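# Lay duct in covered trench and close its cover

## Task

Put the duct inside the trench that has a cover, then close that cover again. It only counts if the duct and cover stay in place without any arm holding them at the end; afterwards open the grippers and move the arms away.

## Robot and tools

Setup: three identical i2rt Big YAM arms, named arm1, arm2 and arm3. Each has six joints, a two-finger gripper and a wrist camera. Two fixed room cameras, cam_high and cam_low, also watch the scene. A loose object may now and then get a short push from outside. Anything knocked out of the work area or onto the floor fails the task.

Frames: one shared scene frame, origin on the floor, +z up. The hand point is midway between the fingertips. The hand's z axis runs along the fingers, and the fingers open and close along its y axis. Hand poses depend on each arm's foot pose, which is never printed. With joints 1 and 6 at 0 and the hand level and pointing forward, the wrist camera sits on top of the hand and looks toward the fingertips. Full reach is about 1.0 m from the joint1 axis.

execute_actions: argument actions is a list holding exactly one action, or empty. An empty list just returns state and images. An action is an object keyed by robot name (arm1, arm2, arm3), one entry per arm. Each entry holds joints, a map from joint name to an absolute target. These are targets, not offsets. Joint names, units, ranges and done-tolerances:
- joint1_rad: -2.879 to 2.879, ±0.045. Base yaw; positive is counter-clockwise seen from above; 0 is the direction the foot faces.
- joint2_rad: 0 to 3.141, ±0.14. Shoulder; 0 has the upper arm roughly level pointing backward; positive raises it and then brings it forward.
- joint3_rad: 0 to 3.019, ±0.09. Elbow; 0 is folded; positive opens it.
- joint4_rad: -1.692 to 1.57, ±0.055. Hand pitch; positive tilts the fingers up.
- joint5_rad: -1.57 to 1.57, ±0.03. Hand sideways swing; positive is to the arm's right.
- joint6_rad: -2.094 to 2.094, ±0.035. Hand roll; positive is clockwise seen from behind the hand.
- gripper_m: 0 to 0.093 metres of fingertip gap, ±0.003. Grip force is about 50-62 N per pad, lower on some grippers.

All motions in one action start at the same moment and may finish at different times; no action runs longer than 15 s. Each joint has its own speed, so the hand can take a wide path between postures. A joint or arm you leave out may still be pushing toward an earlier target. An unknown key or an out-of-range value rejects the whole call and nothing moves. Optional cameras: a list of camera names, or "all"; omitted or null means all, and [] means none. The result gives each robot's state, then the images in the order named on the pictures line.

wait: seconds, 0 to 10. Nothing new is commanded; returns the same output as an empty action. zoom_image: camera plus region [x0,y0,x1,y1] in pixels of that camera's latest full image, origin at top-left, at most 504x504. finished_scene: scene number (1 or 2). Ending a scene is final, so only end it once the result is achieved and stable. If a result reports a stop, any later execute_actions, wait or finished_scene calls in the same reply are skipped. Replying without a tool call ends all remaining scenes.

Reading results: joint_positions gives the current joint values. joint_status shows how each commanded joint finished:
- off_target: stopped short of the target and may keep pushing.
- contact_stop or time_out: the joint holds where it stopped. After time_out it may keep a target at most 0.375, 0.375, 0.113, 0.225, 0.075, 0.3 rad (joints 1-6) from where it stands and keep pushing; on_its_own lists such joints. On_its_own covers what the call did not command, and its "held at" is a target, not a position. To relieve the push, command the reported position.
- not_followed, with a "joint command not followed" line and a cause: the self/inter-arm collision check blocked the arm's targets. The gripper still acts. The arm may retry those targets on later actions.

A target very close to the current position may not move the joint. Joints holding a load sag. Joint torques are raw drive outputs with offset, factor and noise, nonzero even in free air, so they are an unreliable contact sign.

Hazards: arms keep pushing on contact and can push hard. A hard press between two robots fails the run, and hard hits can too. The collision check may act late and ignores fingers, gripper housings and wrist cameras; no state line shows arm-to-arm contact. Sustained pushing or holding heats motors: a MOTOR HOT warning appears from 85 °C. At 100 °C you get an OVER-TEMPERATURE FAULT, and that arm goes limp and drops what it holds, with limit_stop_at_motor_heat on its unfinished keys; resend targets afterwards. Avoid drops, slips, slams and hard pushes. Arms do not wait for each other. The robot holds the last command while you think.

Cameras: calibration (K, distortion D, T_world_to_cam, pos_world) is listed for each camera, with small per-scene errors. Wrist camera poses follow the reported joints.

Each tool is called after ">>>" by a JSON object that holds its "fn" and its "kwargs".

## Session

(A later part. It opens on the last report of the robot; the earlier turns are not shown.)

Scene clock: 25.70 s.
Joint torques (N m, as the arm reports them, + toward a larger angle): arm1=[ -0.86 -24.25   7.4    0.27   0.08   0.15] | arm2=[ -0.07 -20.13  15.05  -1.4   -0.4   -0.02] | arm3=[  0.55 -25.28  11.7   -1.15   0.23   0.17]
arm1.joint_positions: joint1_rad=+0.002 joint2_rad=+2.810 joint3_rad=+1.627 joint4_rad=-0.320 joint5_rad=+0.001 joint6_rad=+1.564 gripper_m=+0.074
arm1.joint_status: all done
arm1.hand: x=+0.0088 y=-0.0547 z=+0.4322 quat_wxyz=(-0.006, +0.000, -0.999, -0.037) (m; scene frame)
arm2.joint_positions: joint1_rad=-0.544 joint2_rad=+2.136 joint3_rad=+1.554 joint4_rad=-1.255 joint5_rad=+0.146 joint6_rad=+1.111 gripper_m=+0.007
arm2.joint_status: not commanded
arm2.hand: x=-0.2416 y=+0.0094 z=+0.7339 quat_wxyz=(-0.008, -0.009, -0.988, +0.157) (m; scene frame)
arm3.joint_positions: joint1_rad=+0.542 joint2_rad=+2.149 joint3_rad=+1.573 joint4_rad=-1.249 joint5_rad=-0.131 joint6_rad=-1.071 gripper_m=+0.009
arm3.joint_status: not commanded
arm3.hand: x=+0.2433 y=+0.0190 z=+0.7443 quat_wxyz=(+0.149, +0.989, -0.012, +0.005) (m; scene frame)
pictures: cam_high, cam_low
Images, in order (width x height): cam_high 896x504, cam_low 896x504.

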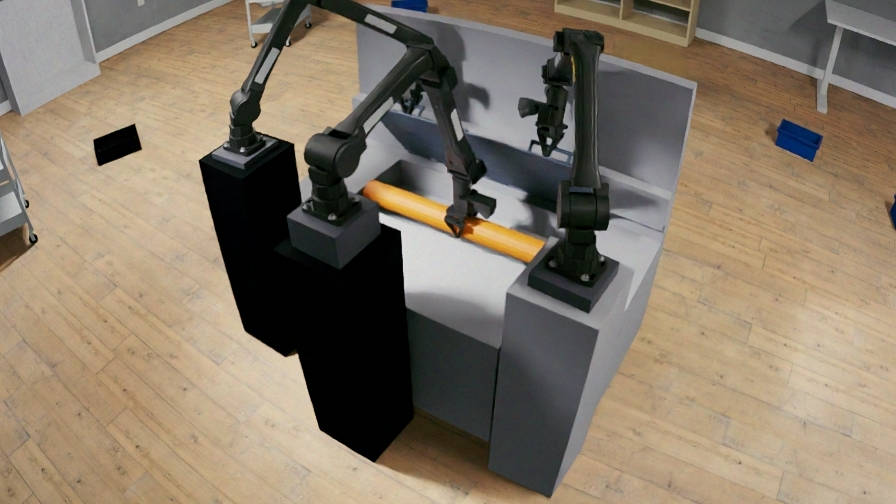

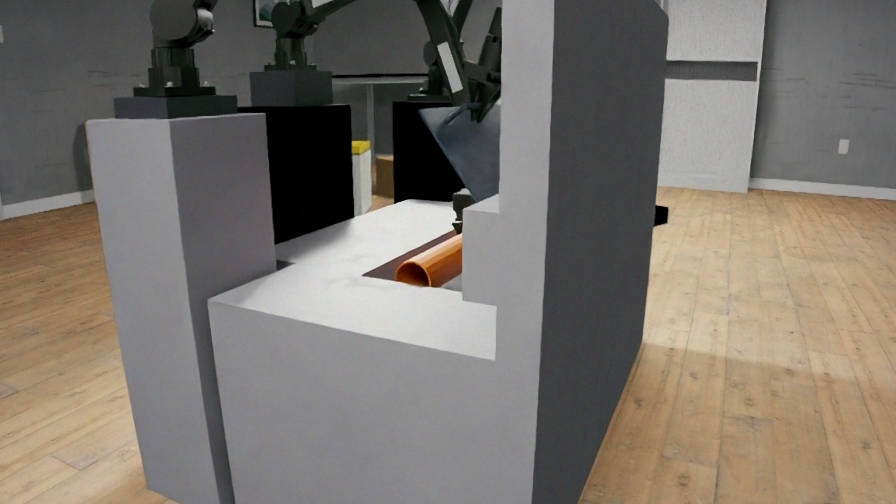

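Going in cleanly.

>>> {"fn": "execute_actions", "kwargs": {"actions": [{"arm1":{"joints":{"joint2_rad":2.90,"joint3_rad":1.785,"joint4_rad":-0.372}}}], "cameras": []}}

>>> {"fn": "execute_actions", "kwargs": {"actions": [{"arm1":{"joints":{"joint2_rad":2.955,"joint3_rad":1.84}}}], "cameras": ["cam_low"]}}

Scene clock: 26.67 s.
Joint torques (N m, as the arm reports them, + toward a larger angle): arm1=[ -0.86 -24.97   7.42   0.26   0.08   0.15] | arm2=[  0.06 -20.13  15.07  -1.39  -0.41  -0.01] | arm3=[  0.5  -25.26  11.69  -1.15   0.22   0.16]
arm1.joint_positions: joint1_rad=+0.002 joint2_rad=+2.924 joint3_rad=+1.752 joint4_rad=-0.362 joint5_rad=+0.001 joint6_rad=+1.564 gripper_m=+0.074
arm1.joint_status: all done
arm1.hand: x=+0.0093 y=-0.0538 z=+0.3900 quat_wxyz=(-0.006, +0.000, -1.000, -0.022) (m; scene frame)
arm2.joint_positions: joint1_rad=-0.544 joint2_rad=+2.136 joint3_rad=+1.554 joint4_rad=-1.255 joint5_rad=+0.146 joint6_rad=+1.111 gripper_m=+0.007
arm2.joint_status: not commanded
arm2.hand: x=-0.2416 y=+0.0094 z=+0.7339 quat_wxyz=(-0.008, -0.009, -0.988, +0.157) (m; scene frame)
arm3.joint_positions: joint1_rad=+0.542 joint2_rad=+2.149 joint3_rad=+1.573 joint4_rad=-1.249 joint5_rad=-0.131 joint6_rad=-1.071 gripper_m=+0.009
arm3.joint_status: not commanded
arm3.hand: x=+0.2433 y=+0.0190 z=+0.7443 quat_wxyz=(+0.149, +0.989, -0.012, +0.005) (m; scene frame)
pictures: none
No camera images: the call's "cameras" was empty. Leave "cameras" out to get every camera's image.

Scene clock: 27.47 s.
Joint torques (N m, as the arm reports them, + toward a larger angle): arm1=[ -0.89 -23.89   7.56   0.27   0.08   0.15] | arm2=[ -0.05 -20.26  15.04  -1.39  -0.4   -0.02] | arm3=[  0.52 -25.18  11.69  -1.14   0.23   0.17]
arm1.joint_positions: joint1_rad=+0.002 joint2_rad=+2.970 joint3_rad=+1.806 joint4_rad=-0.362 joint5_rad=+0.001 joint6_rad=+1.564 gripper_m=+0.074
arm1.joint_status: all done
arm1.hand: x=+0.0096 y=-0.0483 z=+0.3738 quat_wxyz=(-0.006, +0.000, -1.000, -0.026) (m; scene frame)
arm2.joint_positions: joint1_rad=-0.544 joint2_rad=+2.136 joint3_rad=+1.554 joint4_rad=-1.255 joint5_rad=+0.146 joint6_rad=+1.111 gripper_m=+0.007
arm2.joint_status: not commanded
arm2.hand: x=-0.2416 y=+0.0094 z=+0.7339 quat_wxyz=(-0.008, -0.009, -0.988, +0.157) (m; scene frame)
arm3.joint_positions: joint1_rad=+0.542 joint2_rad=+2.149 joint3_rad=+1.573 joint4_rad=-1.249 joint5_rad=-0.131 joint6_rad=-1.071 gripper_m=+0.009
arm3.joint_status: not commanded
arm3.hand: x=+0.2433 y=+0.0190 z=+0.7443 quat_wxyz=(+0.149, +0.989, -0.012, +0.005) (m; scene frame)
pictures: cam_low
Images, in order (width x height): cam_low 896x504.

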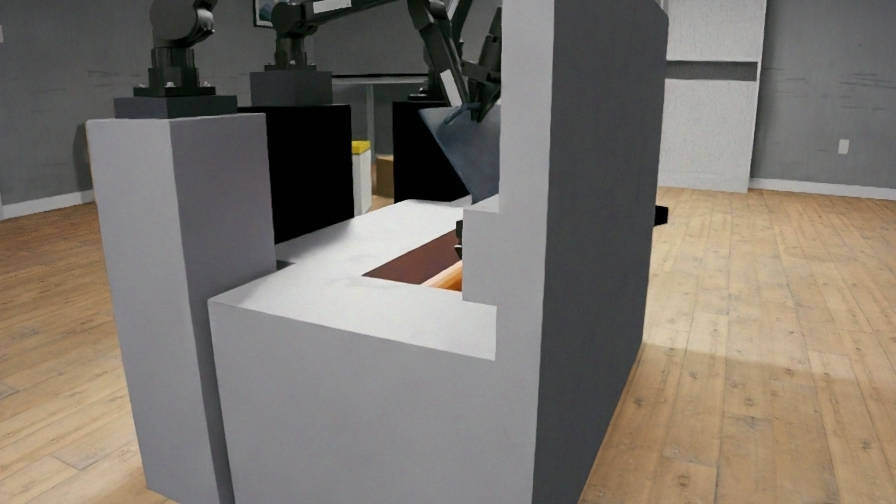

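>>> {"fn": "execute_actions", "kwargs": {"actions": [{"arm1":{"joints":{"joint2_rad":2.98,"joint3_rad":1.835}}}], "cameras": []}}

>>> {"fn": "execute_actions", "kwargs": {"actions": [{"arm1":{"joints":{"joint2_rad":2.99,"joint3_rad":1.82,"gripper_m":0.093}}}], "cameras": ["arm1_cam_wrist"]}}

Scene clock: 28.20 s.
Joint torques (N m, as the arm reports them, + toward a larger angle): arm1=[ -0.8  -23.     6.86   0.25   0.18   0.12] | arm2=[ -0.03 -20.1   15.04  -1.38  -0.4    0.  ] | arm3=[  0.47 -25.34  11.71  -1.12   0.22   0.16]
arm1.joint_positions: joint1_rad=+0.002 joint2_rad=+2.984 joint3_rad=+1.807 joint4_rad=-0.363 joint5_rad=-0.001 joint6_rad=+1.566 gripper_m=+0.074
arm1.joint_status: all done
arm1.hand: x=+0.0094 y=-0.0562 z=+0.3664 quat_wxyz=(-0.005, -0.001, -1.000, -0.019) (m; scene frame)
arm2.joint_positions: joint1_rad=-0.544 joint2_rad=+2.136 joint3_rad=+1.554 joint4_rad=-1.255 joint5_rad=+0.146 joint6_rad=+1.111 gripper_m=+0.007
arm2.joint_status: not commanded
arm2.hand: x=-0.2416 y=+0.0094 z=+0.7339 quat_wxyz=(-0.008, -0.009, -0.988, +0.157) (m; scene frame)
arm3.joint_positions: joint1_rad=+0.542 joint2_rad=+2.149 joint3_rad=+1.573 joint4_rad=-1.249 joint5_rad=-0.131 joint6_rad=-1.071 gripper_m=+0.009
arm3.joint_status: not commanded
arm3.hand: x=+0.2433 y=+0.0190 z=+0.7443 quat_wxyz=(+0.149, +0.989, -0.012, +0.005) (m; scene frame)
pictures: none
No camera images: the call's "cameras" was empty. Leave "cameras" out to get every camera's image.

Scene clock: 28.97 s.
Joint torques (N m, as the arm reports them, + toward a larger angle): arm1=[ -0.81 -22.     5.4    0.21   0.18   0.12] | arm2=[ -0.09 -20.16  15.03  -1.39  -0.4   -0.01] | arm3=[  0.42 -25.22  11.72  -1.14   0.23   0.16]
arm1.joint_positions: joint1_rad=+0.002 joint2_rad=+2.984 joint3_rad=+1.807 joint4_rad=-0.363 joint5_rad=-0.001 joint6_rad=+1.567 gripper_m=+0.093
arm1.joint_status: all done
arm1.hand: x=+0.0094 y=-0.0564 z=+0.3662 quat_wxyz=(-0.005, -0.001, -1.000, -0.019) (m; scene frame)
arm2.joint_positions: joint1_rad=-0.544 joint2_rad=+2.136 joint3_rad=+1.554 joint4_rad=-1.255 joint5_rad=+0.146 joint6_rad=+1.111 gripper_m=+0.007
arm2.joint_status: not commanded
arm2.hand: x=-0.2416 y=+0.0094 z=+0.7339 quat_wxyz=(-0.008, -0.009, -0.988, +0.157) (m; scene frame)
arm3.joint_positions: joint1_rad=+0.542 joint2_rad=+2.149 joint3_rad=+1.573 joint4_rad=-1.249 joint5_rad=-0.131 joint6_rad=-1.071 gripper_m=+0.009
arm3.joint_status: not commanded
arm3.hand: x=+0.2433 y=+0.0190 z=+0.7443 quat_wxyz=(+0.149, +0.989, -0.012, +0.005) (m; scene frame)
pictures: arm1_cam_wrist
camera_calibration (this result's frames):
arm1_cam_wrist: T_world_to_cam=[[-0.0150107, -0.999057, -0.0407443, -0.0432008], [-0.821712, -0.0108919, 0.569799, -0.197931], [-0.569705, 0.0420331, -0.820773, 0.432762], [0, 0, 0, 1]] pos_world=[0.083256, -0.0635062, 0.46622]
Images, in order (width x height): arm1_cam_wrist 896x504.

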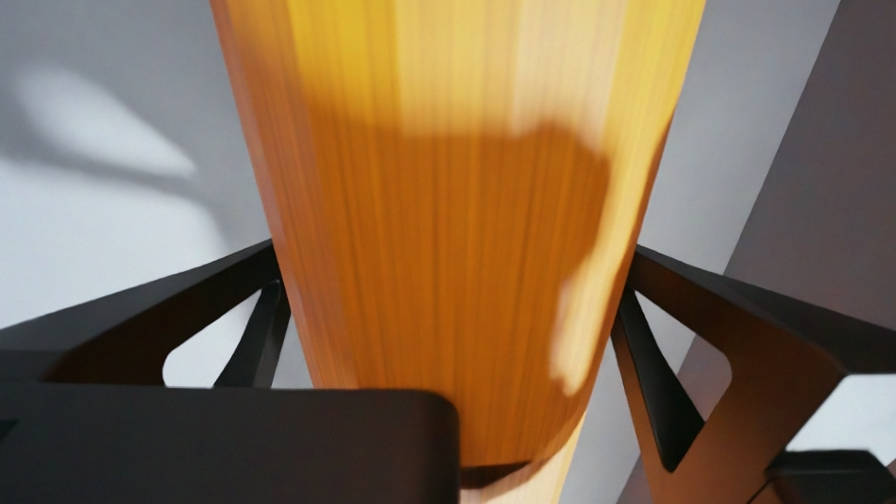

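>>> {"fn": "execute_actions", "kwargs": {"actions": [{"arm1":{"joints":{"joint2_rad":2.90,"joint3_rad":1.735}}}], "cameras": []}}

>>> {"fn": "execute_actions", "kwargs": {"actions": [{"arm1":{"joints":{"joint2_rad":2.78,"joint3_rad":1.61,"joint4_rad":-0.34}}}], "cameras": ["arm1_cam_wrist"]}}

>>> {"fn": "execute_actions", "kwargs": {"actions": [{"arm1":{"joints":{"joint2_rad":2.60,"joint3_rad":1.34,"joint4_rad":-0.14}}}], "cameras": []}}

Scene clock: 29.87 s.
Joint torques (N m, as the arm reports them, + toward a larger angle): arm1=[ -0.81 -25.46   3.68   0.23   0.18   0.13] | arm2=[ -0.14 -20.13  15.05  -1.41  -0.41  -0.01] | arm3=[  0.39 -25.41  11.68  -1.15   0.22   0.16]
arm1.joint_positions: joint1_rad=+0.002 joint2_rad=+2.934 joint3_rad=+1.738 joint4_rad=-0.364 joint5_rad=-0.001 joint6_rad=+1.567 gripper_m=+0.093
arm1.joint_status: all done
arm1.hand: x=+0.0091 y=-0.0682 z=+0.3823 quat_wxyz=(-0.005, -0.001, -1.000, -0.009) (m; scene frame)
arm2.joint_positions: joint1_rad=-0.544 joint2_rad=+2.136 joint3_rad=+1.554 joint4_rad=-1.255 joint5_rad=+0.146 joint6_rad=+1.111 gripper_m=+0.007
arm2.joint_status: not commanded
arm2.hand: x=-0.2416 y=+0.0094 z=+0.7339 quat_wxyz=(-0.008, -0.009, -0.988, +0.157) (m; scene frame)
arm3.joint_positions: joint1_rad=+0.542 joint2_rad=+2.149 joint3_rad=+1.573 joint4_rad=-1.249 joint5_rad=-0.131 joint6_rad=-1.071 gripper_m=+0.009
arm3.joint_status: not commanded
arm3.hand: x=+0.2433 y=+0.0190 z=+0.7443 quat_wxyz=(+0.149, +0.989, -0.012, +0.005) (m; scene frame)
pictures: none
No camera images: the call's "cameras" was empty. Leave "cameras" out to get every camera's image.

Scene clock: 30.87 s.
Joint torques (N m, as the arm reports them, + toward a larger angle): arm1=[ -0.81 -23.75   3.63   1.05   0.18   0.12] | arm2=[ -0.03 -20.21  15.05  -1.39  -0.4   -0.01] | arm3=[  0.54 -25.18  11.69  -1.18   0.22   0.17]
arm1.joint_positions: joint1_rad=+0.002 joint2_rad=+2.795 joint3_rad=+1.615 joint4_rad=-0.351 joint5_rad=-0.001 joint6_rad=+1.567 gripper_m=+0.093
arm1.joint_status: all done
arm1.hand: x=+0.0086 y=-0.0615 z=+0.4380 quat_wxyz=(-0.005, -0.001, -1.000, -0.023) (m; scene frame)
arm2.joint_positions: joint1_rad=-0.544 joint2_rad=+2.136 joint3_rad=+1.554 joint4_rad=-1.255 joint5_rad=+0.146 joint6_rad=+1.111 gripper_m=+0.007
arm2.joint_status: not commanded
arm2.hand: x=-0.2416 y=+0.0094 z=+0.7339 quat_wxyz=(-0.008, -0.009, -0.988, +0.157) (m; scene frame)
arm3.joint_positions: joint1_rad=+0.542 joint2_rad=+2.149 joint3_rad=+1.573 joint4_rad=-1.249 joint5_rad=-0.131 joint6_rad=-1.071 gripper_m=+0.009
arm3.joint_status: not commanded
arm3.hand: x=+0.2433 y=+0.0190 z=+0.7443 quat_wxyz=(+0.149, +0.989, -0.012, +0.005) (m; scene frame)
pictures: arm1_cam_wrist
camera_calibration (this result's frames):
arm1_cam_wrist: T_world_to_cam=[[-0.0149176, -0.9987, -0.0487465, -0.0418575], [-0.821742, -0.0155301, 0.569648, -0.239857], [-0.569665, 0.0485548, -0.820442, 0.491741], [0, 0, 0, 1]] pos_world=[0.0824024, -0.0694044, 0.538038]
Images, in order (width x height): arm1_cam_wrist 896x504.

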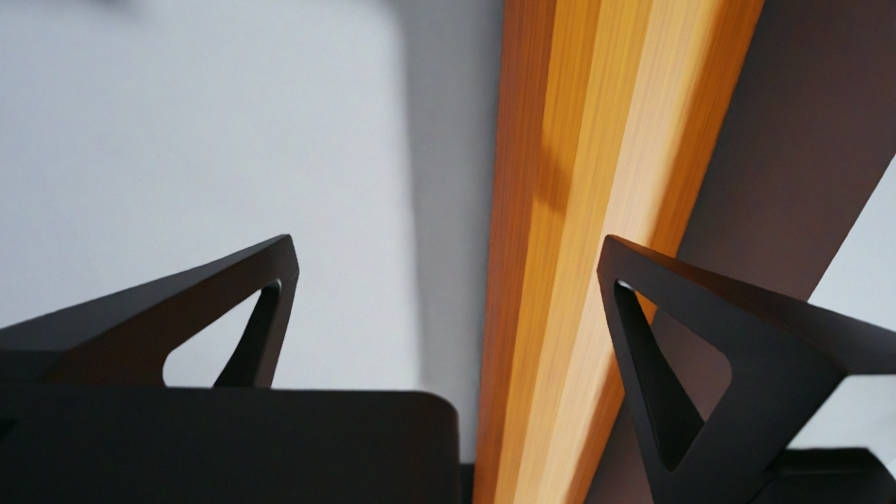

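Scene clock: 31.97 s.
Joint torques (N m, as the arm reports them, + toward a larger angle): arm1=[ -0.83 -21.63   2.95   1.33   0.18   0.11] | arm2=[ -0.09 -20.23  15.05  -1.42  -0.4   -0.01] | arm3=[  0.47 -25.28  11.71  -1.15   0.23   0.17]
arm1.joint_positions: joint1_rad=+0.002 joint2_rad=+2.608 joint3_rad=+1.345 joint4_rad=-0.155 joint5_rad=-0.001 joint6_rad=+1.567 gripper_m=+0.093
arm1.joint_status: all done
arm1.hand: x=+0.0077 y=-0.0825 z=+0.4992 quat_wxyz=(-0.005, -0.001, -0.997, -0.079) (m; scene frame)
arm2.joint_positions: joint1_rad=-0.544 joint2_rad=+2.136 joint3_rad=+1.554 joint4_rad=-1.255 joint5_rad=+0.146 joint6_rad=+1.111 gripper_m=+0.007
arm2.joint_status: not commanded
arm2.hand: x=-0.2416 y=+0.0094 z=+0.7339 quat_wxyz=(-0.008, -0.009, -0.988, +0.157) (m; scene frame)
arm3.joint_positions: joint1_rad=+0.542 joint2_rad=+2.149 joint3_rad=+1.573 joint4_rad=-1.249 joint5_rad=-0.131 joint6_rad=-1.071 gripper_m=+0.009
arm3.joint_status: not commanded
arm3.hand: x=+0.2433 y=+0.0190 z=+0.7443 quat_wxyz=(+0.149, +0.989, -0.012, +0.005) (m; scene frame)
pictures: none
No camera images: the call's "cameras" was empty. Leave "cameras" out to get every camera's image.

>>> {"fn": "execute_actions", "kwargs": {"actions": [{"arm1":{"joints":{"joint2_rad":2.2,"joint3_rad":0.6,"joint4_rad":0}},"arm2":{"joints":{"joint1_rad":-0.5593,"joint2_rad":2.0277,"joint3_rad":1.47,"joint4_rad":-1.122,"joint5_rad":0.10,"joint6_rad":1.0625}},"arm3":{"joints":{"joint1_rad":0.5718,"joint2_rad":2.0427,"joint3_rad":1.48,"joint4_rad":-1.107,"joint5_rad":-0.09,"joint6_rad":-1.02}}}], "cameras": ["cam_high","cam_low"]}}

>>> {"fn": "execute_actions", "kwargs": {"actions": [{"arm2":{"joints":{"joint1_rad":-0.64,"joint2_rad":1.96,"joint3_rad":1.16,"joint4_rad":-0.73,"joint5_rad":0.015,"joint6_rad":0.985}},"arm3":{"joints":{"joint1_rad":0.645,"joint2_rad":1.97,"joint3_rad":1.165,"joint4_rad":-0.72,"joint5_rad":-0.01,"joint6_rad":-0.94}}}], "cameras": []}}

>>> {"fn": "execute_actions", "kwargs": {"actions": [{"arm2":{"joints":{"joint1_rad":-0.72,"joint2_rad":1.96,"joint3_rad":0.95,"joint4_rad":-0.38,"joint5_rad":-0.095,"joint6_rad":0.915}},"arm3":{"joints":{"joint1_rad":0.727,"joint2_rad":1.97,"joint3_rad":0.95,"joint4_rad":-0.37,"joint5_rad":0.10,"joint6_rad":-0.868}}}], "cameras": []}}

>>> {"fn": "execute_actions", "kwargs": {"actions": [{"arm2":{"joints":{"joint1_rad":-0.805,"joint2_rad":2.06,"joint3_rad":0.815,"joint4_rad":-0.03,"joint5_rad":-0.225,"joint6_rad":0.852}},"arm3":{"joints":{"joint1_rad":0.815,"joint2_rad":2.07,"joint3_rad":0.815,"joint4_rad":-0.02,"joint5_rad":0.23,"joint6_rad":-0.804}}}], "cameras": ["cam_high","cam_low"]}}

Scene clock: 33.77 s.
Joint torques (N m, as the arm reports them, + toward a larger angle): arm1=[ -0.74 -11.15   0.45   0.79   0.18   0.12] | arm2=[ -0.55 -21.74  10.19   0.75  -0.54  -0.12] | arm3=[  0.94 -26.71   7.95   0.23   0.38   0.24]
arm1.joint_positions: joint1_rad=+0.002 joint2_rad=+2.188 joint3_rad=+0.596 joint4_rad=-0.007 joint5_rad=-0.001 joint6_rad=+1.567 gripper_m=+0.093
arm1.joint_status: all done
arm1.hand: x=+0.0047 y=-0.3372 z=+0.6124 quat_wxyz=(-0.005, -0.001, -1.000, +0.011) (m; scene frame)
arm2.joint_positions: joint1_rad=-0.572 joint2_rad=+2.093 joint3_rad=+1.438 joint4_rad=-1.134 joint5_rad=+0.119 joint6_rad=+1.079 gripper_m=+0.007
arm2.joint_status: all done
arm2.hand: x=-0.2411 y=-0.0118 z=+0.7189 quat_wxyz=(-0.003, -0.011, -0.991, +0.130) (m; scene frame)
arm3.joint_positions: joint1_rad=+0.571 joint2_rad=+2.102 joint3_rad=+1.451 joint4_rad=-1.122 joint5_rad=-0.104 joint6_rad=-1.038 gripper_m=+0.009
arm3.joint_status: all done
arm3.hand: x=+0.2425 y=-0.0027 z=+0.7296 quat_wxyz=(+0.120, +0.993, -0.011, +0.008) (m; scene frame)
pictures: cam_high, cam_low
Images, in order (width x height): cam_high 896x504, cam_low 896x504.

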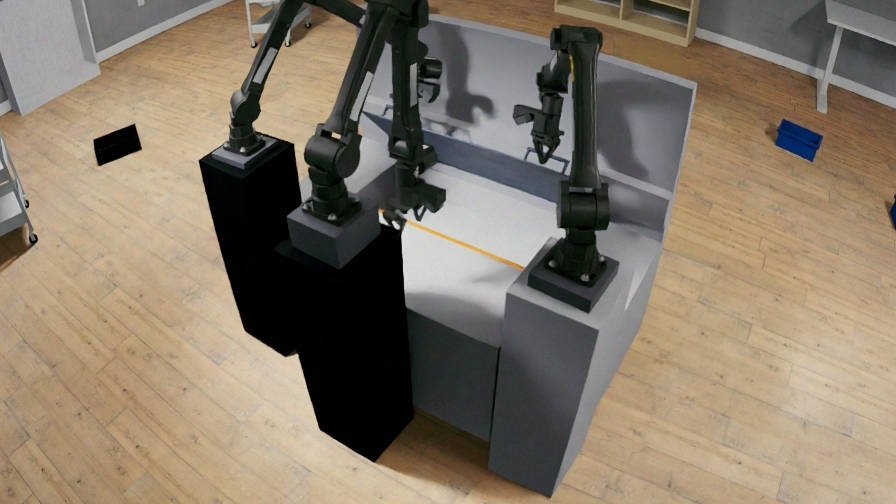

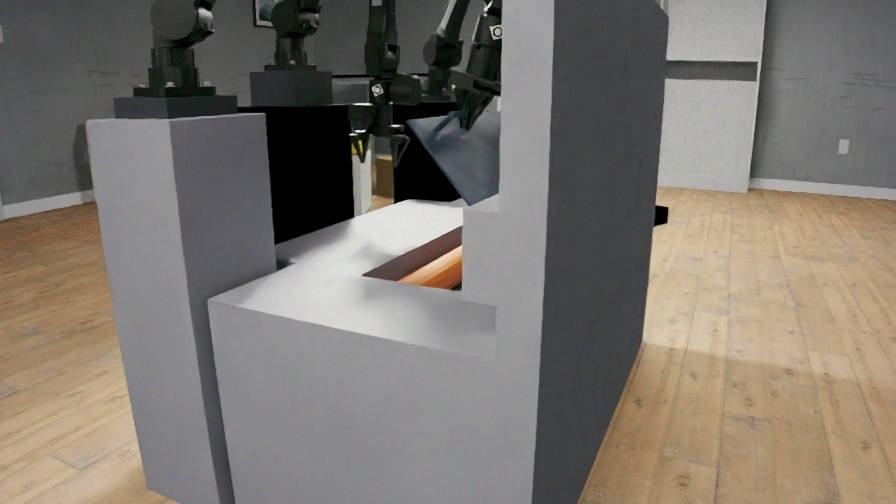

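Scene clock: 34.93 s.
Joint torques (N m, as the arm reports them, + toward a larger angle): arm1=[ -0.74 -11.53   0.43   0.81   0.18   0.13] | arm2=[  0.   -19.09   7.97   1.26  -0.16   0.06] | arm3=[ -0.34 -23.52   6.19   0.49   0.21   0.08]
arm1.joint_positions: joint1_rad=+0.002 joint2_rad=+2.188 joint3_rad=+0.596 joint4_rad=-0.007 joint5_rad=-0.001 joint6_rad=+1.567 gripper_m=+0.093
arm1.joint_status: not commanded
arm1.hand: x=+0.0047 y=-0.3372 z=+0.6124 quat_wxyz=(-0.005, -0.001, -1.000, +0.011) (m; scene frame)
arm2.joint_positions: joint1_rad=-0.660 joint2_rad=+2.021 joint3_rad=+1.140 joint4_rad=-0.745 joint5_rad=+0.021 joint6_rad=+0.980 gripper_m=+0.007
arm2.joint_status: all done
arm2.hand: x=-0.2411 y=-0.0635 z=+0.6683 quat_wxyz=(+0.002, -0.011, -0.999, +0.035) (m; scene frame)
arm3.joint_positions: joint1_rad=+0.660 joint2_rad=+2.026 joint3_rad=+1.148 joint4_rad=-0.733 joint5_rad=-0.018 joint6_rad=-0.937 gripper_m=+0.009
arm3.joint_status: all done
arm3.hand: x=+0.2412 y=-0.0569 z=+0.6803 quat_wxyz=(+0.029, +0.999, -0.012, +0.006) (m; scene frame)
pictures: none
No camera images: the call's "cameras" was empty. Leave "cameras" out to get every camera's image.

Scene clock: 35.93 s.
Joint torques (N m, as the arm reports them, + toward a larger angle): arm1=[ -0.74 -11.5    0.43   0.8    0.18   0.13] | arm2=[ -0.73 -17.38   5.23   1.53  -0.11   0.02] | arm3=[  0.22 -21.04   3.83   0.68   0.34   0.09]
arm1.joint_positions: joint1_rad=+0.002 joint2_rad=+2.188 joint3_rad=+0.596 joint4_rad=-0.007 joint5_rad=-0.001 joint6_rad=+1.567 gripper_m=+0.093
arm1.joint_status: not commanded
arm1.hand: x=+0.0047 y=-0.3372 z=+0.6124 quat_wxyz=(-0.005, -0.001, -1.000, +0.011) (m; scene frame)
arm2.joint_positions: joint1_rad=-0.732 joint2_rad=+2.013 joint3_rad=+0.949 joint4_rad=-0.393 joint5_rad=-0.092 joint6_rad=+0.912 gripper_m=+0.007
arm2.joint_status: all done
arm2.hand: x=-0.2404 y=-0.0868 z=+0.6329 quat_wxyz=(-0.004, -0.010, -0.998, -0.067) (m; scene frame)
arm3.joint_positions: joint1_rad=+0.733 joint2_rad=+2.017 joint3_rad=+0.953 joint4_rad=-0.380 joint5_rad=+0.091 joint6_rad=-0.865 gripper_m=+0.009
arm3.joint_status: all done
arm3.hand: x=+0.2406 y=-0.0832 z=+0.6449 quat_wxyz=(-0.070, +0.997, -0.013, -0.004) (m; scene frame)
pictures: none
No camera images: the call's "cameras" was empty. Leave "cameras" out to get every camera's image.

Scene clock: 36.97 s.
Joint torques (N m, as the arm reports them, + toward a larger angle): arm1=[ -0.75 -11.48   0.42   0.81   0.18   0.13] | arm2=[ -1.07 -15.88   2.69   2.35  -0.44  -0.01] | arm3=[  0.66 -18.95   1.98   1.16   0.47   0.08]
arm1.joint_positions: joint1_rad=+0.002 joint2_rad=+2.188 joint3_rad=+0.596 joint4_rad=-0.007 joint5_rad=-0.001 joint6_rad=+1.567 gripper_m=+0.093
arm1.joint_status: not commanded
arm1.hand: x=+0.0047 y=-0.3372 z=+0.6124 quat_wxyz=(-0.005, -0.001, -1.000, +0.011) (m; scene frame)
arm2.joint_positions: joint1_rad=-0.811 joint2_rad=+2.101 joint3_rad=+0.824 joint4_rad=-0.056 joint5_rad=-0.215 joint6_rad=+0.852 gripper_m=+0.007
arm2.joint_status: all done
arm2.hand: x=-0.2404 y=-0.1098 z=+0.5890 quat_wxyz=(-0.006, -0.009, -0.988, -0.153) (m; scene frame)
arm3.joint_positions: joint1_rad=+0.818 joint2_rad=+2.105 joint3_rad=+0.825 joint4_rad=-0.039 joint5_rad=+0.220 joint6_rad=-0.798 gripper_m=+0.009
arm3.joint_status: all done
arm3.hand: x=+0.2400 y=-0.1078 z=+0.6017 quat_wxyz=(-0.158, +0.987, -0.015, -0.007) (m; scene frame)
pictures: cam_high, cam_low
Images, in order (width x height): cam_high 896x504, cam_low 896x504.

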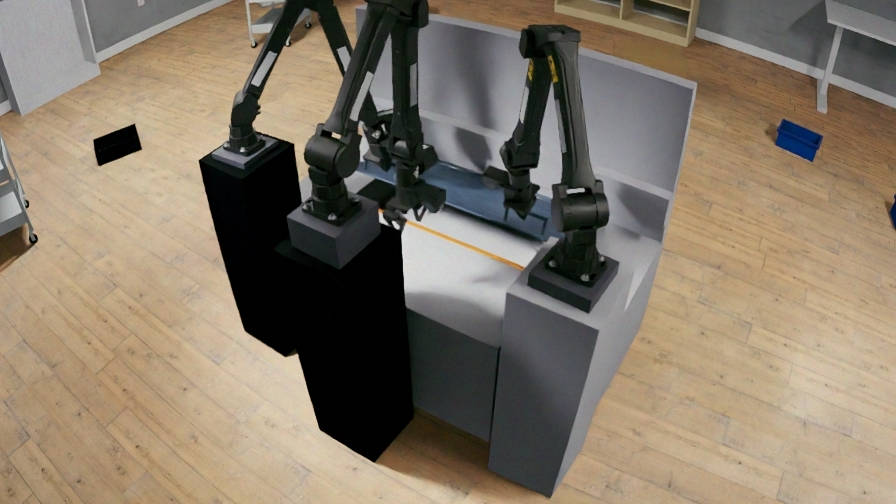

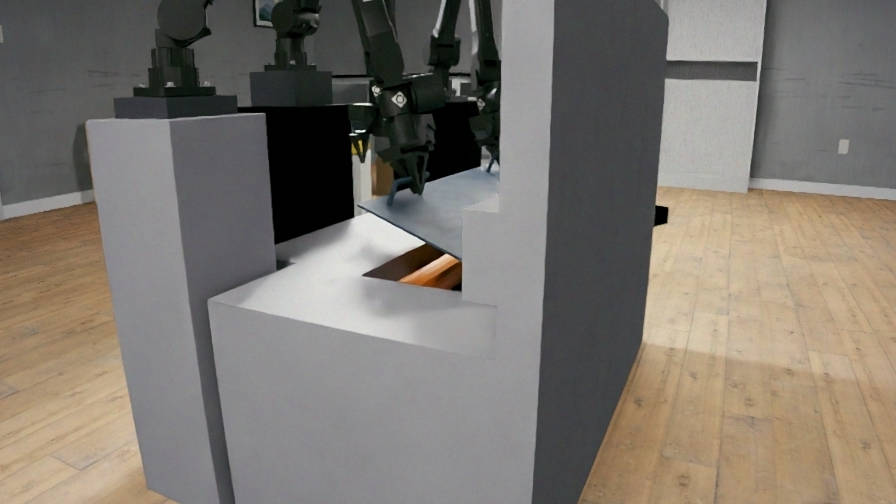

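>>> {"fn": "execute_actions", "kwargs": {"actions": [{"arm2":{"joints":{"joint1_rad":-0.895,"joint2_rad":2.2895,"joint3_rad":0.778,"joint4_rad":0.318,"joint5_rad":-0.372,"joint6_rad":0.797}},"arm3":{"joints":{"joint1_rad":0.907,"joint2_rad":2.3042,"joint3_rad":0.778,"joint4_rad":0.333,"joint5_rad":0.377,"joint6_rad":-0.755}}}], "cameras": []}}

>>> {"fn": "execute_actions", "kwargs": {"actions": [{"arm2":{"joints":{"joint1_rad":-0.976,"joint2_rad":2.525,"joint3_rad":0.819,"joint4_rad":0.615,"joint5_rad":-0.535,"joint6_rad":0.783}},"arm3":{"joints":{"joint1_rad":0.987,"joint2_rad":2.535,"joint3_rad":0.824,"joint4_rad":0.628,"joint5_rad":0.538,"joint6_rad":-0.741}}}], "cameras": ["cam_low"]}}

Scene clock: 38.13 s.
Joint torques (N m, as the arm reports them, + toward a larger angle): arm1=[ -0.71 -11.47   0.43   0.81   0.18   0.12] | arm2=[ -1.25 -15.42   0.13   2.81  -0.77   0.  ] | arm3=[  0.55 -17.88  -0.03   1.53   0.7   -0.02]
arm1.joint_positions: joint1_rad=+0.002 joint2_rad=+2.188 joint3_rad=+0.596 joint4_rad=-0.007 joint5_rad=-0.001 joint6_rad=+1.567 gripper_m=+0.093
arm1.joint_status: not commanded
arm1.hand: x=+0.0047 y=-0.3372 z=+0.6124 quat_wxyz=(-0.005, -0.001, -1.000, +0.011) (m; scene frame)
arm2.joint_positions: joint1_rad=-0.900 joint2_rad=+2.325 joint3_rad=+0.791 joint4_rad=+0.285 joint5_rad=-0.356 joint6_rad=+0.794 gripper_m=+0.007
arm2.joint_status: all done
arm2.hand: x=-0.2407 y=-0.1324 z=+0.5228 quat_wxyz=(+0.000, -0.008, -0.973, -0.230) (m; scene frame)
arm3.joint_positions: joint1_rad=+0.912 joint2_rad=+2.330 joint3_rad=+0.791 joint4_rad=+0.308 joint5_rad=+0.362 joint6_rad=-0.738 gripper_m=+0.009
arm3.joint_status: all done
arm3.hand: x=+0.2399 y=-0.1323 z=+0.5357 quat_wxyz=(-0.236, +0.972, -0.015, -0.006) (m; scene frame)
pictures: none
No camera images: the call's "cameras" was empty. Leave "cameras" out to get every camera's image.

Scene clock: 39.07 s.
Joint torques (N m, as the arm reports them, + toward a larger angle): arm1=[ -0.74 -11.47   0.43   0.81   0.18   0.13] | arm2=[ -2.36 -13.81  -0.97   3.52  -0.81   0.01] | arm3=[  0.87 -16.55  -0.72   2.14   0.63  -0.05]
arm1.joint_positions: joint1_rad=+0.002 joint2_rad=+2.188 joint3_rad=+0.596 joint4_rad=-0.007 joint5_rad=-0.001 joint6_rad=+1.567 gripper_m=+0.093
arm1.joint_status: not commanded
arm1.hand: x=+0.0047 y=-0.3372 z=+0.6124 quat_wxyz=(-0.005, -0.001, -1.000, +0.011) (m; scene frame)
arm2.joint_positions: joint1_rad=-0.971 joint2_rad=+2.539 joint3_rad=+0.826 joint4_rad=+0.570 joint5_rad=-0.521 joint6_rad=+0.778 gripper_m=+0.007
arm2.joint_status: all done
arm2.hand: x=-0.2406 y=-0.1381 z=+0.4755 quat_wxyz=(+0.004, -0.006, -0.948, -0.319) (m; scene frame)
arm3.joint_positions: joint1_rad=+0.987 joint2_rad=+2.546 joint3_rad=+0.829 joint4_rad=+0.589 joint5_rad=+0.528 joint6_rad=-0.720 gripper_m=+0.009
arm3.joint_status: all done
arm3.hand: x=+0.2395 y=-0.1395 z=+0.4880 quat_wxyz=(-0.325, +0.946, -0.016, -0.004) (m; scene frame)
pictures: cam_low
Images, in order (width x height): cam_low 896x504.

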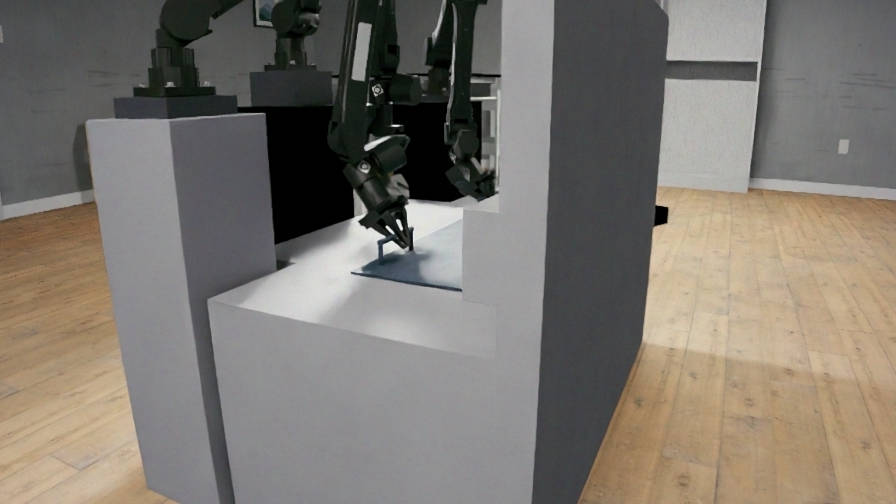

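Closed. Release and retreat.

>>> {"fn": "execute_actions", "kwargs": {"actions": [{"arm2":{"joints":{"joint2_rad":2.545,"joint4_rad":0.58,"gripper_m":0.045}},"arm3":{"joints":{"joint2_rad":2.55,"joint4_rad":0.60,"gripper_m":0.045}}}], "cameras": []}}

>>> {"fn": "execute_actions", "kwargs": {"actions": [{"arm2":{"joints":{"joint1_rad":-1.034,"joint2_rad":2.44,"joint3_rad":0.737,"joint4_rad":0.545,"joint5_rad":-0.568,"joint6_rad":0.70}},"arm3":{"joints":{"joint1_rad":1.048,"joint2_rad":2.45,"joint3_rad":0.739,"joint4_rad":0.565,"joint5_rad":0.568,"joint6_rad":-0.70}}}], "cameras": ["arm2_cam_wrist","arm3_cam_wrist","cam_low"]}}

Scene clock: 39.83 s.
Joint torques (N m, as the arm reports them, + toward a larger angle): arm1=[ -0.69 -11.49   0.43   0.81   0.18   0.13] | arm2=[ -2.09 -11.92  -0.69   1.86   0.06   0.  ] | arm3=[  0.83 -15.07  -0.66   1.22   0.35   0.08]
arm1.joint_positions: joint1_rad=+0.002 joint2_rad=+2.188 joint3_rad=+0.596 joint4_rad=-0.007 joint5_rad=-0.001 joint6_rad=+1.567 gripper_m=+0.093
arm1.joint_status: not commanded
arm1.hand: x=+0.0047 y=-0.3372 z=+0.6124 quat_wxyz=(-0.005, -0.001, -1.000, +0.011) (m; scene frame)
arm2.joint_positions: joint1_rad=-0.971 joint2_rad=+2.534 joint3_rad=+0.824 joint4_rad=+0.574 joint5_rad=-0.545 joint6_rad=+0.778 gripper_m=+0.045
arm2.joint_status: all done
arm2.hand: x=-0.2422 y=-0.1350 z=+0.4794 quat_wxyz=(+0.010, -0.002, -0.944, -0.329) (m; scene frame)
arm3.joint_positions: joint1_rad=+0.987 joint2_rad=+2.547 joint3_rad=+0.829 joint4_rad=+0.589 joint5_rad=+0.535 joint6_rad=-0.731 gripper_m=+0.045
arm3.joint_status: all done
arm3.hand: x=+0.2408 y=-0.1391 z=+0.4882 quat_wxyz=(-0.327, +0.945, -0.011, +0.001) (m; scene frame)
pictures: none
No camera images: the call's "cameras" was empty. Leave "cameras" out to get every camera's image.

Scene clock: 40.77 s.
Joint torques (N m, as the arm reports them, + toward a larger angle): arm1=[ -0.71 -11.51   0.43   0.81   0.18   0.13] | arm2=[ -1.67 -12.3   -0.12   0.97  -0.4   -0.11] | arm3=[  1.4  -15.1   -0.35   0.65   0.37   0.23]
arm1.joint_positions: joint1_rad=+0.002 joint2_rad=+2.188 joint3_rad=+0.596 joint4_rad=-0.007 joint5_rad=-0.001 joint6_rad=+1.567 gripper_m=+0.093
arm1.joint_status: not commanded
arm1.hand: x=+0.0047 y=-0.3372 z=+0.6124 quat_wxyz=(-0.005, -0.001, -1.000, +0.011) (m; scene frame)
arm2.joint_positions: joint1_rad=-1.036 joint2_rad=+2.446 joint3_rad=+0.735 joint4_rad=+0.558 joint5_rad=-0.566 joint6_rad=+0.709 gripper_m=+0.045
arm2.joint_status: all done
arm2.hand: x=-0.2406 y=-0.1611 z=+0.5104 quat_wxyz=(+0.000, +0.000, -0.943, -0.333) (m; scene frame)
arm3.joint_positions: joint1_rad=+1.042 joint2_rad=+2.457 joint3_rad=+0.739 joint4_rad=+0.571 joint5_rad=+0.565 joint6_rad=-0.709 gripper_m=+0.045
arm3.joint_status: all done
arm3.hand: x=+0.2432 y=-0.1620 z=+0.5205 quat_wxyz=(-0.333, +0.943, +0.004, +0.004) (m; scene frame)
pictures: arm2_cam_wrist, arm3_cam_wrist, cam_low
camera_calibration (this result's frames):
arm2_cam_wrist: T_world_to_cam=[[-0.00665395, -0.766751, -0.641911, 0.204401], [-0.814029, -0.368676, 0.448814, -0.476892], [-0.580785, 0.52552, -0.621704, 0.387623], [0, 0, 0, 1]] pos_world=[-0.161718, -0.222797, 0.58623]
arm3_cam_wrist: T_world_to_cam=[[-0.0164174, 0.781388, 0.62383, -0.193196], [0.808219, -0.356948, 0.468371, -0.493646], [0.588654, 0.51188, -0.625672, 0.388378], [0, 0, 0, 1]] pos_world=[0.167183, -0.224048, 0.594728]
Images, in order (width x height): arm2_cam_wrist 896x504, arm3_cam_wrist 896x504, cam_low 896x504.

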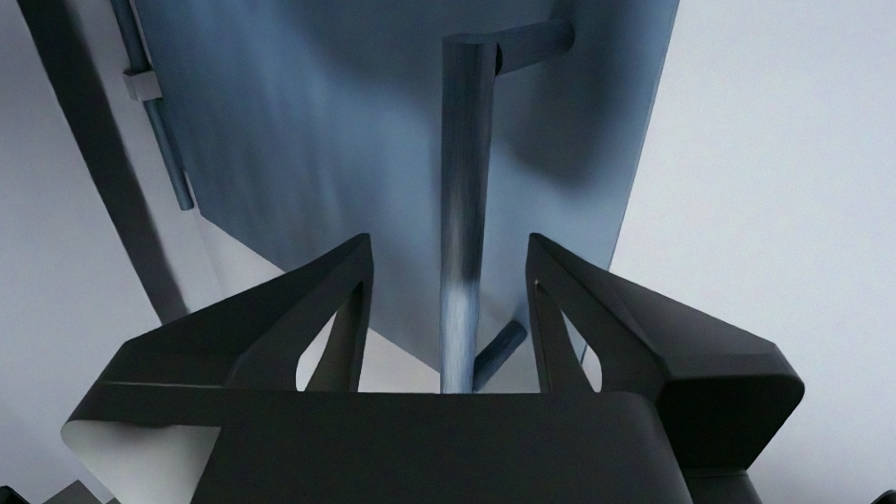

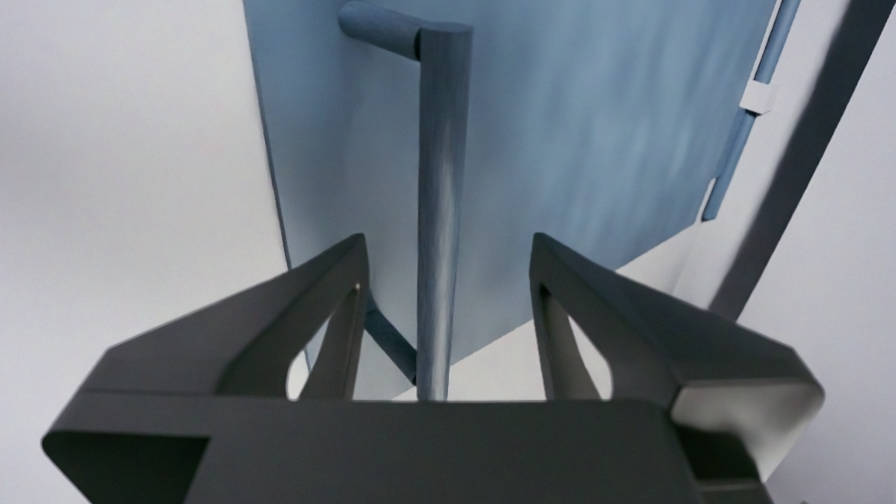

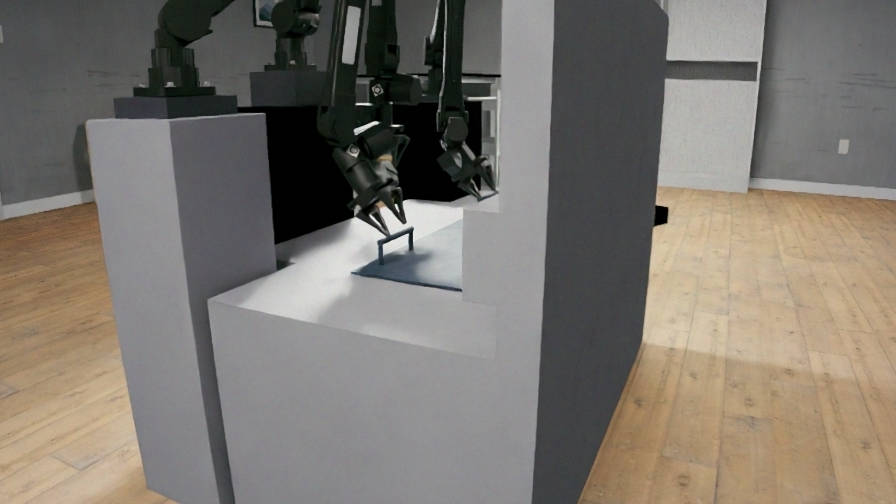

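>>> {"fn": "execute_actions", "kwargs": {"actions": [{"arm2":{"joints":{"joint1_rad":-1.0,"joint2_rad":2.1,"joint3_rad":0.55,"joint4_rad":0.4}},"arm3":{"joints":{"joint1_rad":1.0,"joint2_rad":2.1,"joint3_rad":0.55,"joint4_rad":0.4}}}], "cameras": ["cam_low","cam_high"]}}

Scene clock: 42.07 s.
Joint torques (N m, as the arm reports them, + toward a larger angle): arm1=[ -0.72 -11.5    0.43   0.8    0.18   0.12] | arm2=[-1.32 -9.82  1.21  0.99 -0.37 -0.11] | arm3=[  0.16 -11.71   0.87   0.66   0.35   0.23]
arm1.joint_positions: joint1_rad=+0.002 joint2_rad=+2.188 joint3_rad=+0.596 joint4_rad=-0.007 joint5_rad=-0.001 joint6_rad=+1.567 gripper_m=+0.093
arm1.joint_status: not commanded
arm1.hand: x=+0.0047 y=-0.3372 z=+0.6124 quat_wxyz=(-0.005, -0.001, -1.000, +0.011) (m; scene frame)
arm2.joint_positions: joint1_rad=-1.004 joint2_rad=+2.096 joint3_rad=+0.551 joint4_rad=+0.413 joint5_rad=-0.567 joint6_rad=+0.707 gripper_m=+0.045
arm2.joint_status: all done
arm2.hand: x=-0.2663 y=-0.1619 z=+0.6114 quat_wxyz=(-0.002, +0.018, -0.941, -0.338) (m; scene frame)
arm3.joint_positions: joint1_rad=+1.010 joint2_rad=+2.095 joint3_rad=+0.551 joint4_rad=+0.405 joint5_rad=+0.566 joint6_rad=-0.709 gripper_m=+0.045
arm3.joint_status: all done
arm3.hand: x=+0.2688 y=-0.1632 z=+0.6242 quat_wxyz=(-0.335, +0.942, -0.013, +0.006) (m; scene frame)
pictures: cam_high, cam_low
Images, in order (width x height): cam_high 896x504, cam_low 896x504.

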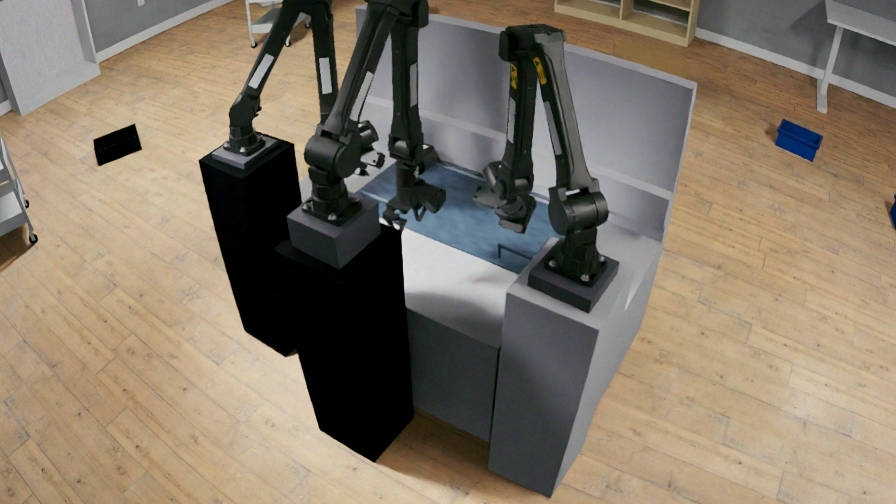

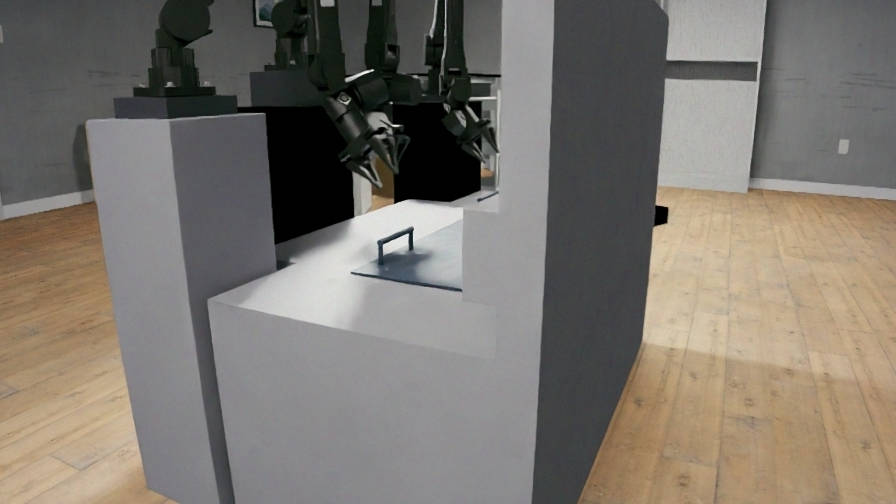

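>>> {"fn": "finished_scene", "kwargs": {"scene": 2}}

The scene is finished: the task was done.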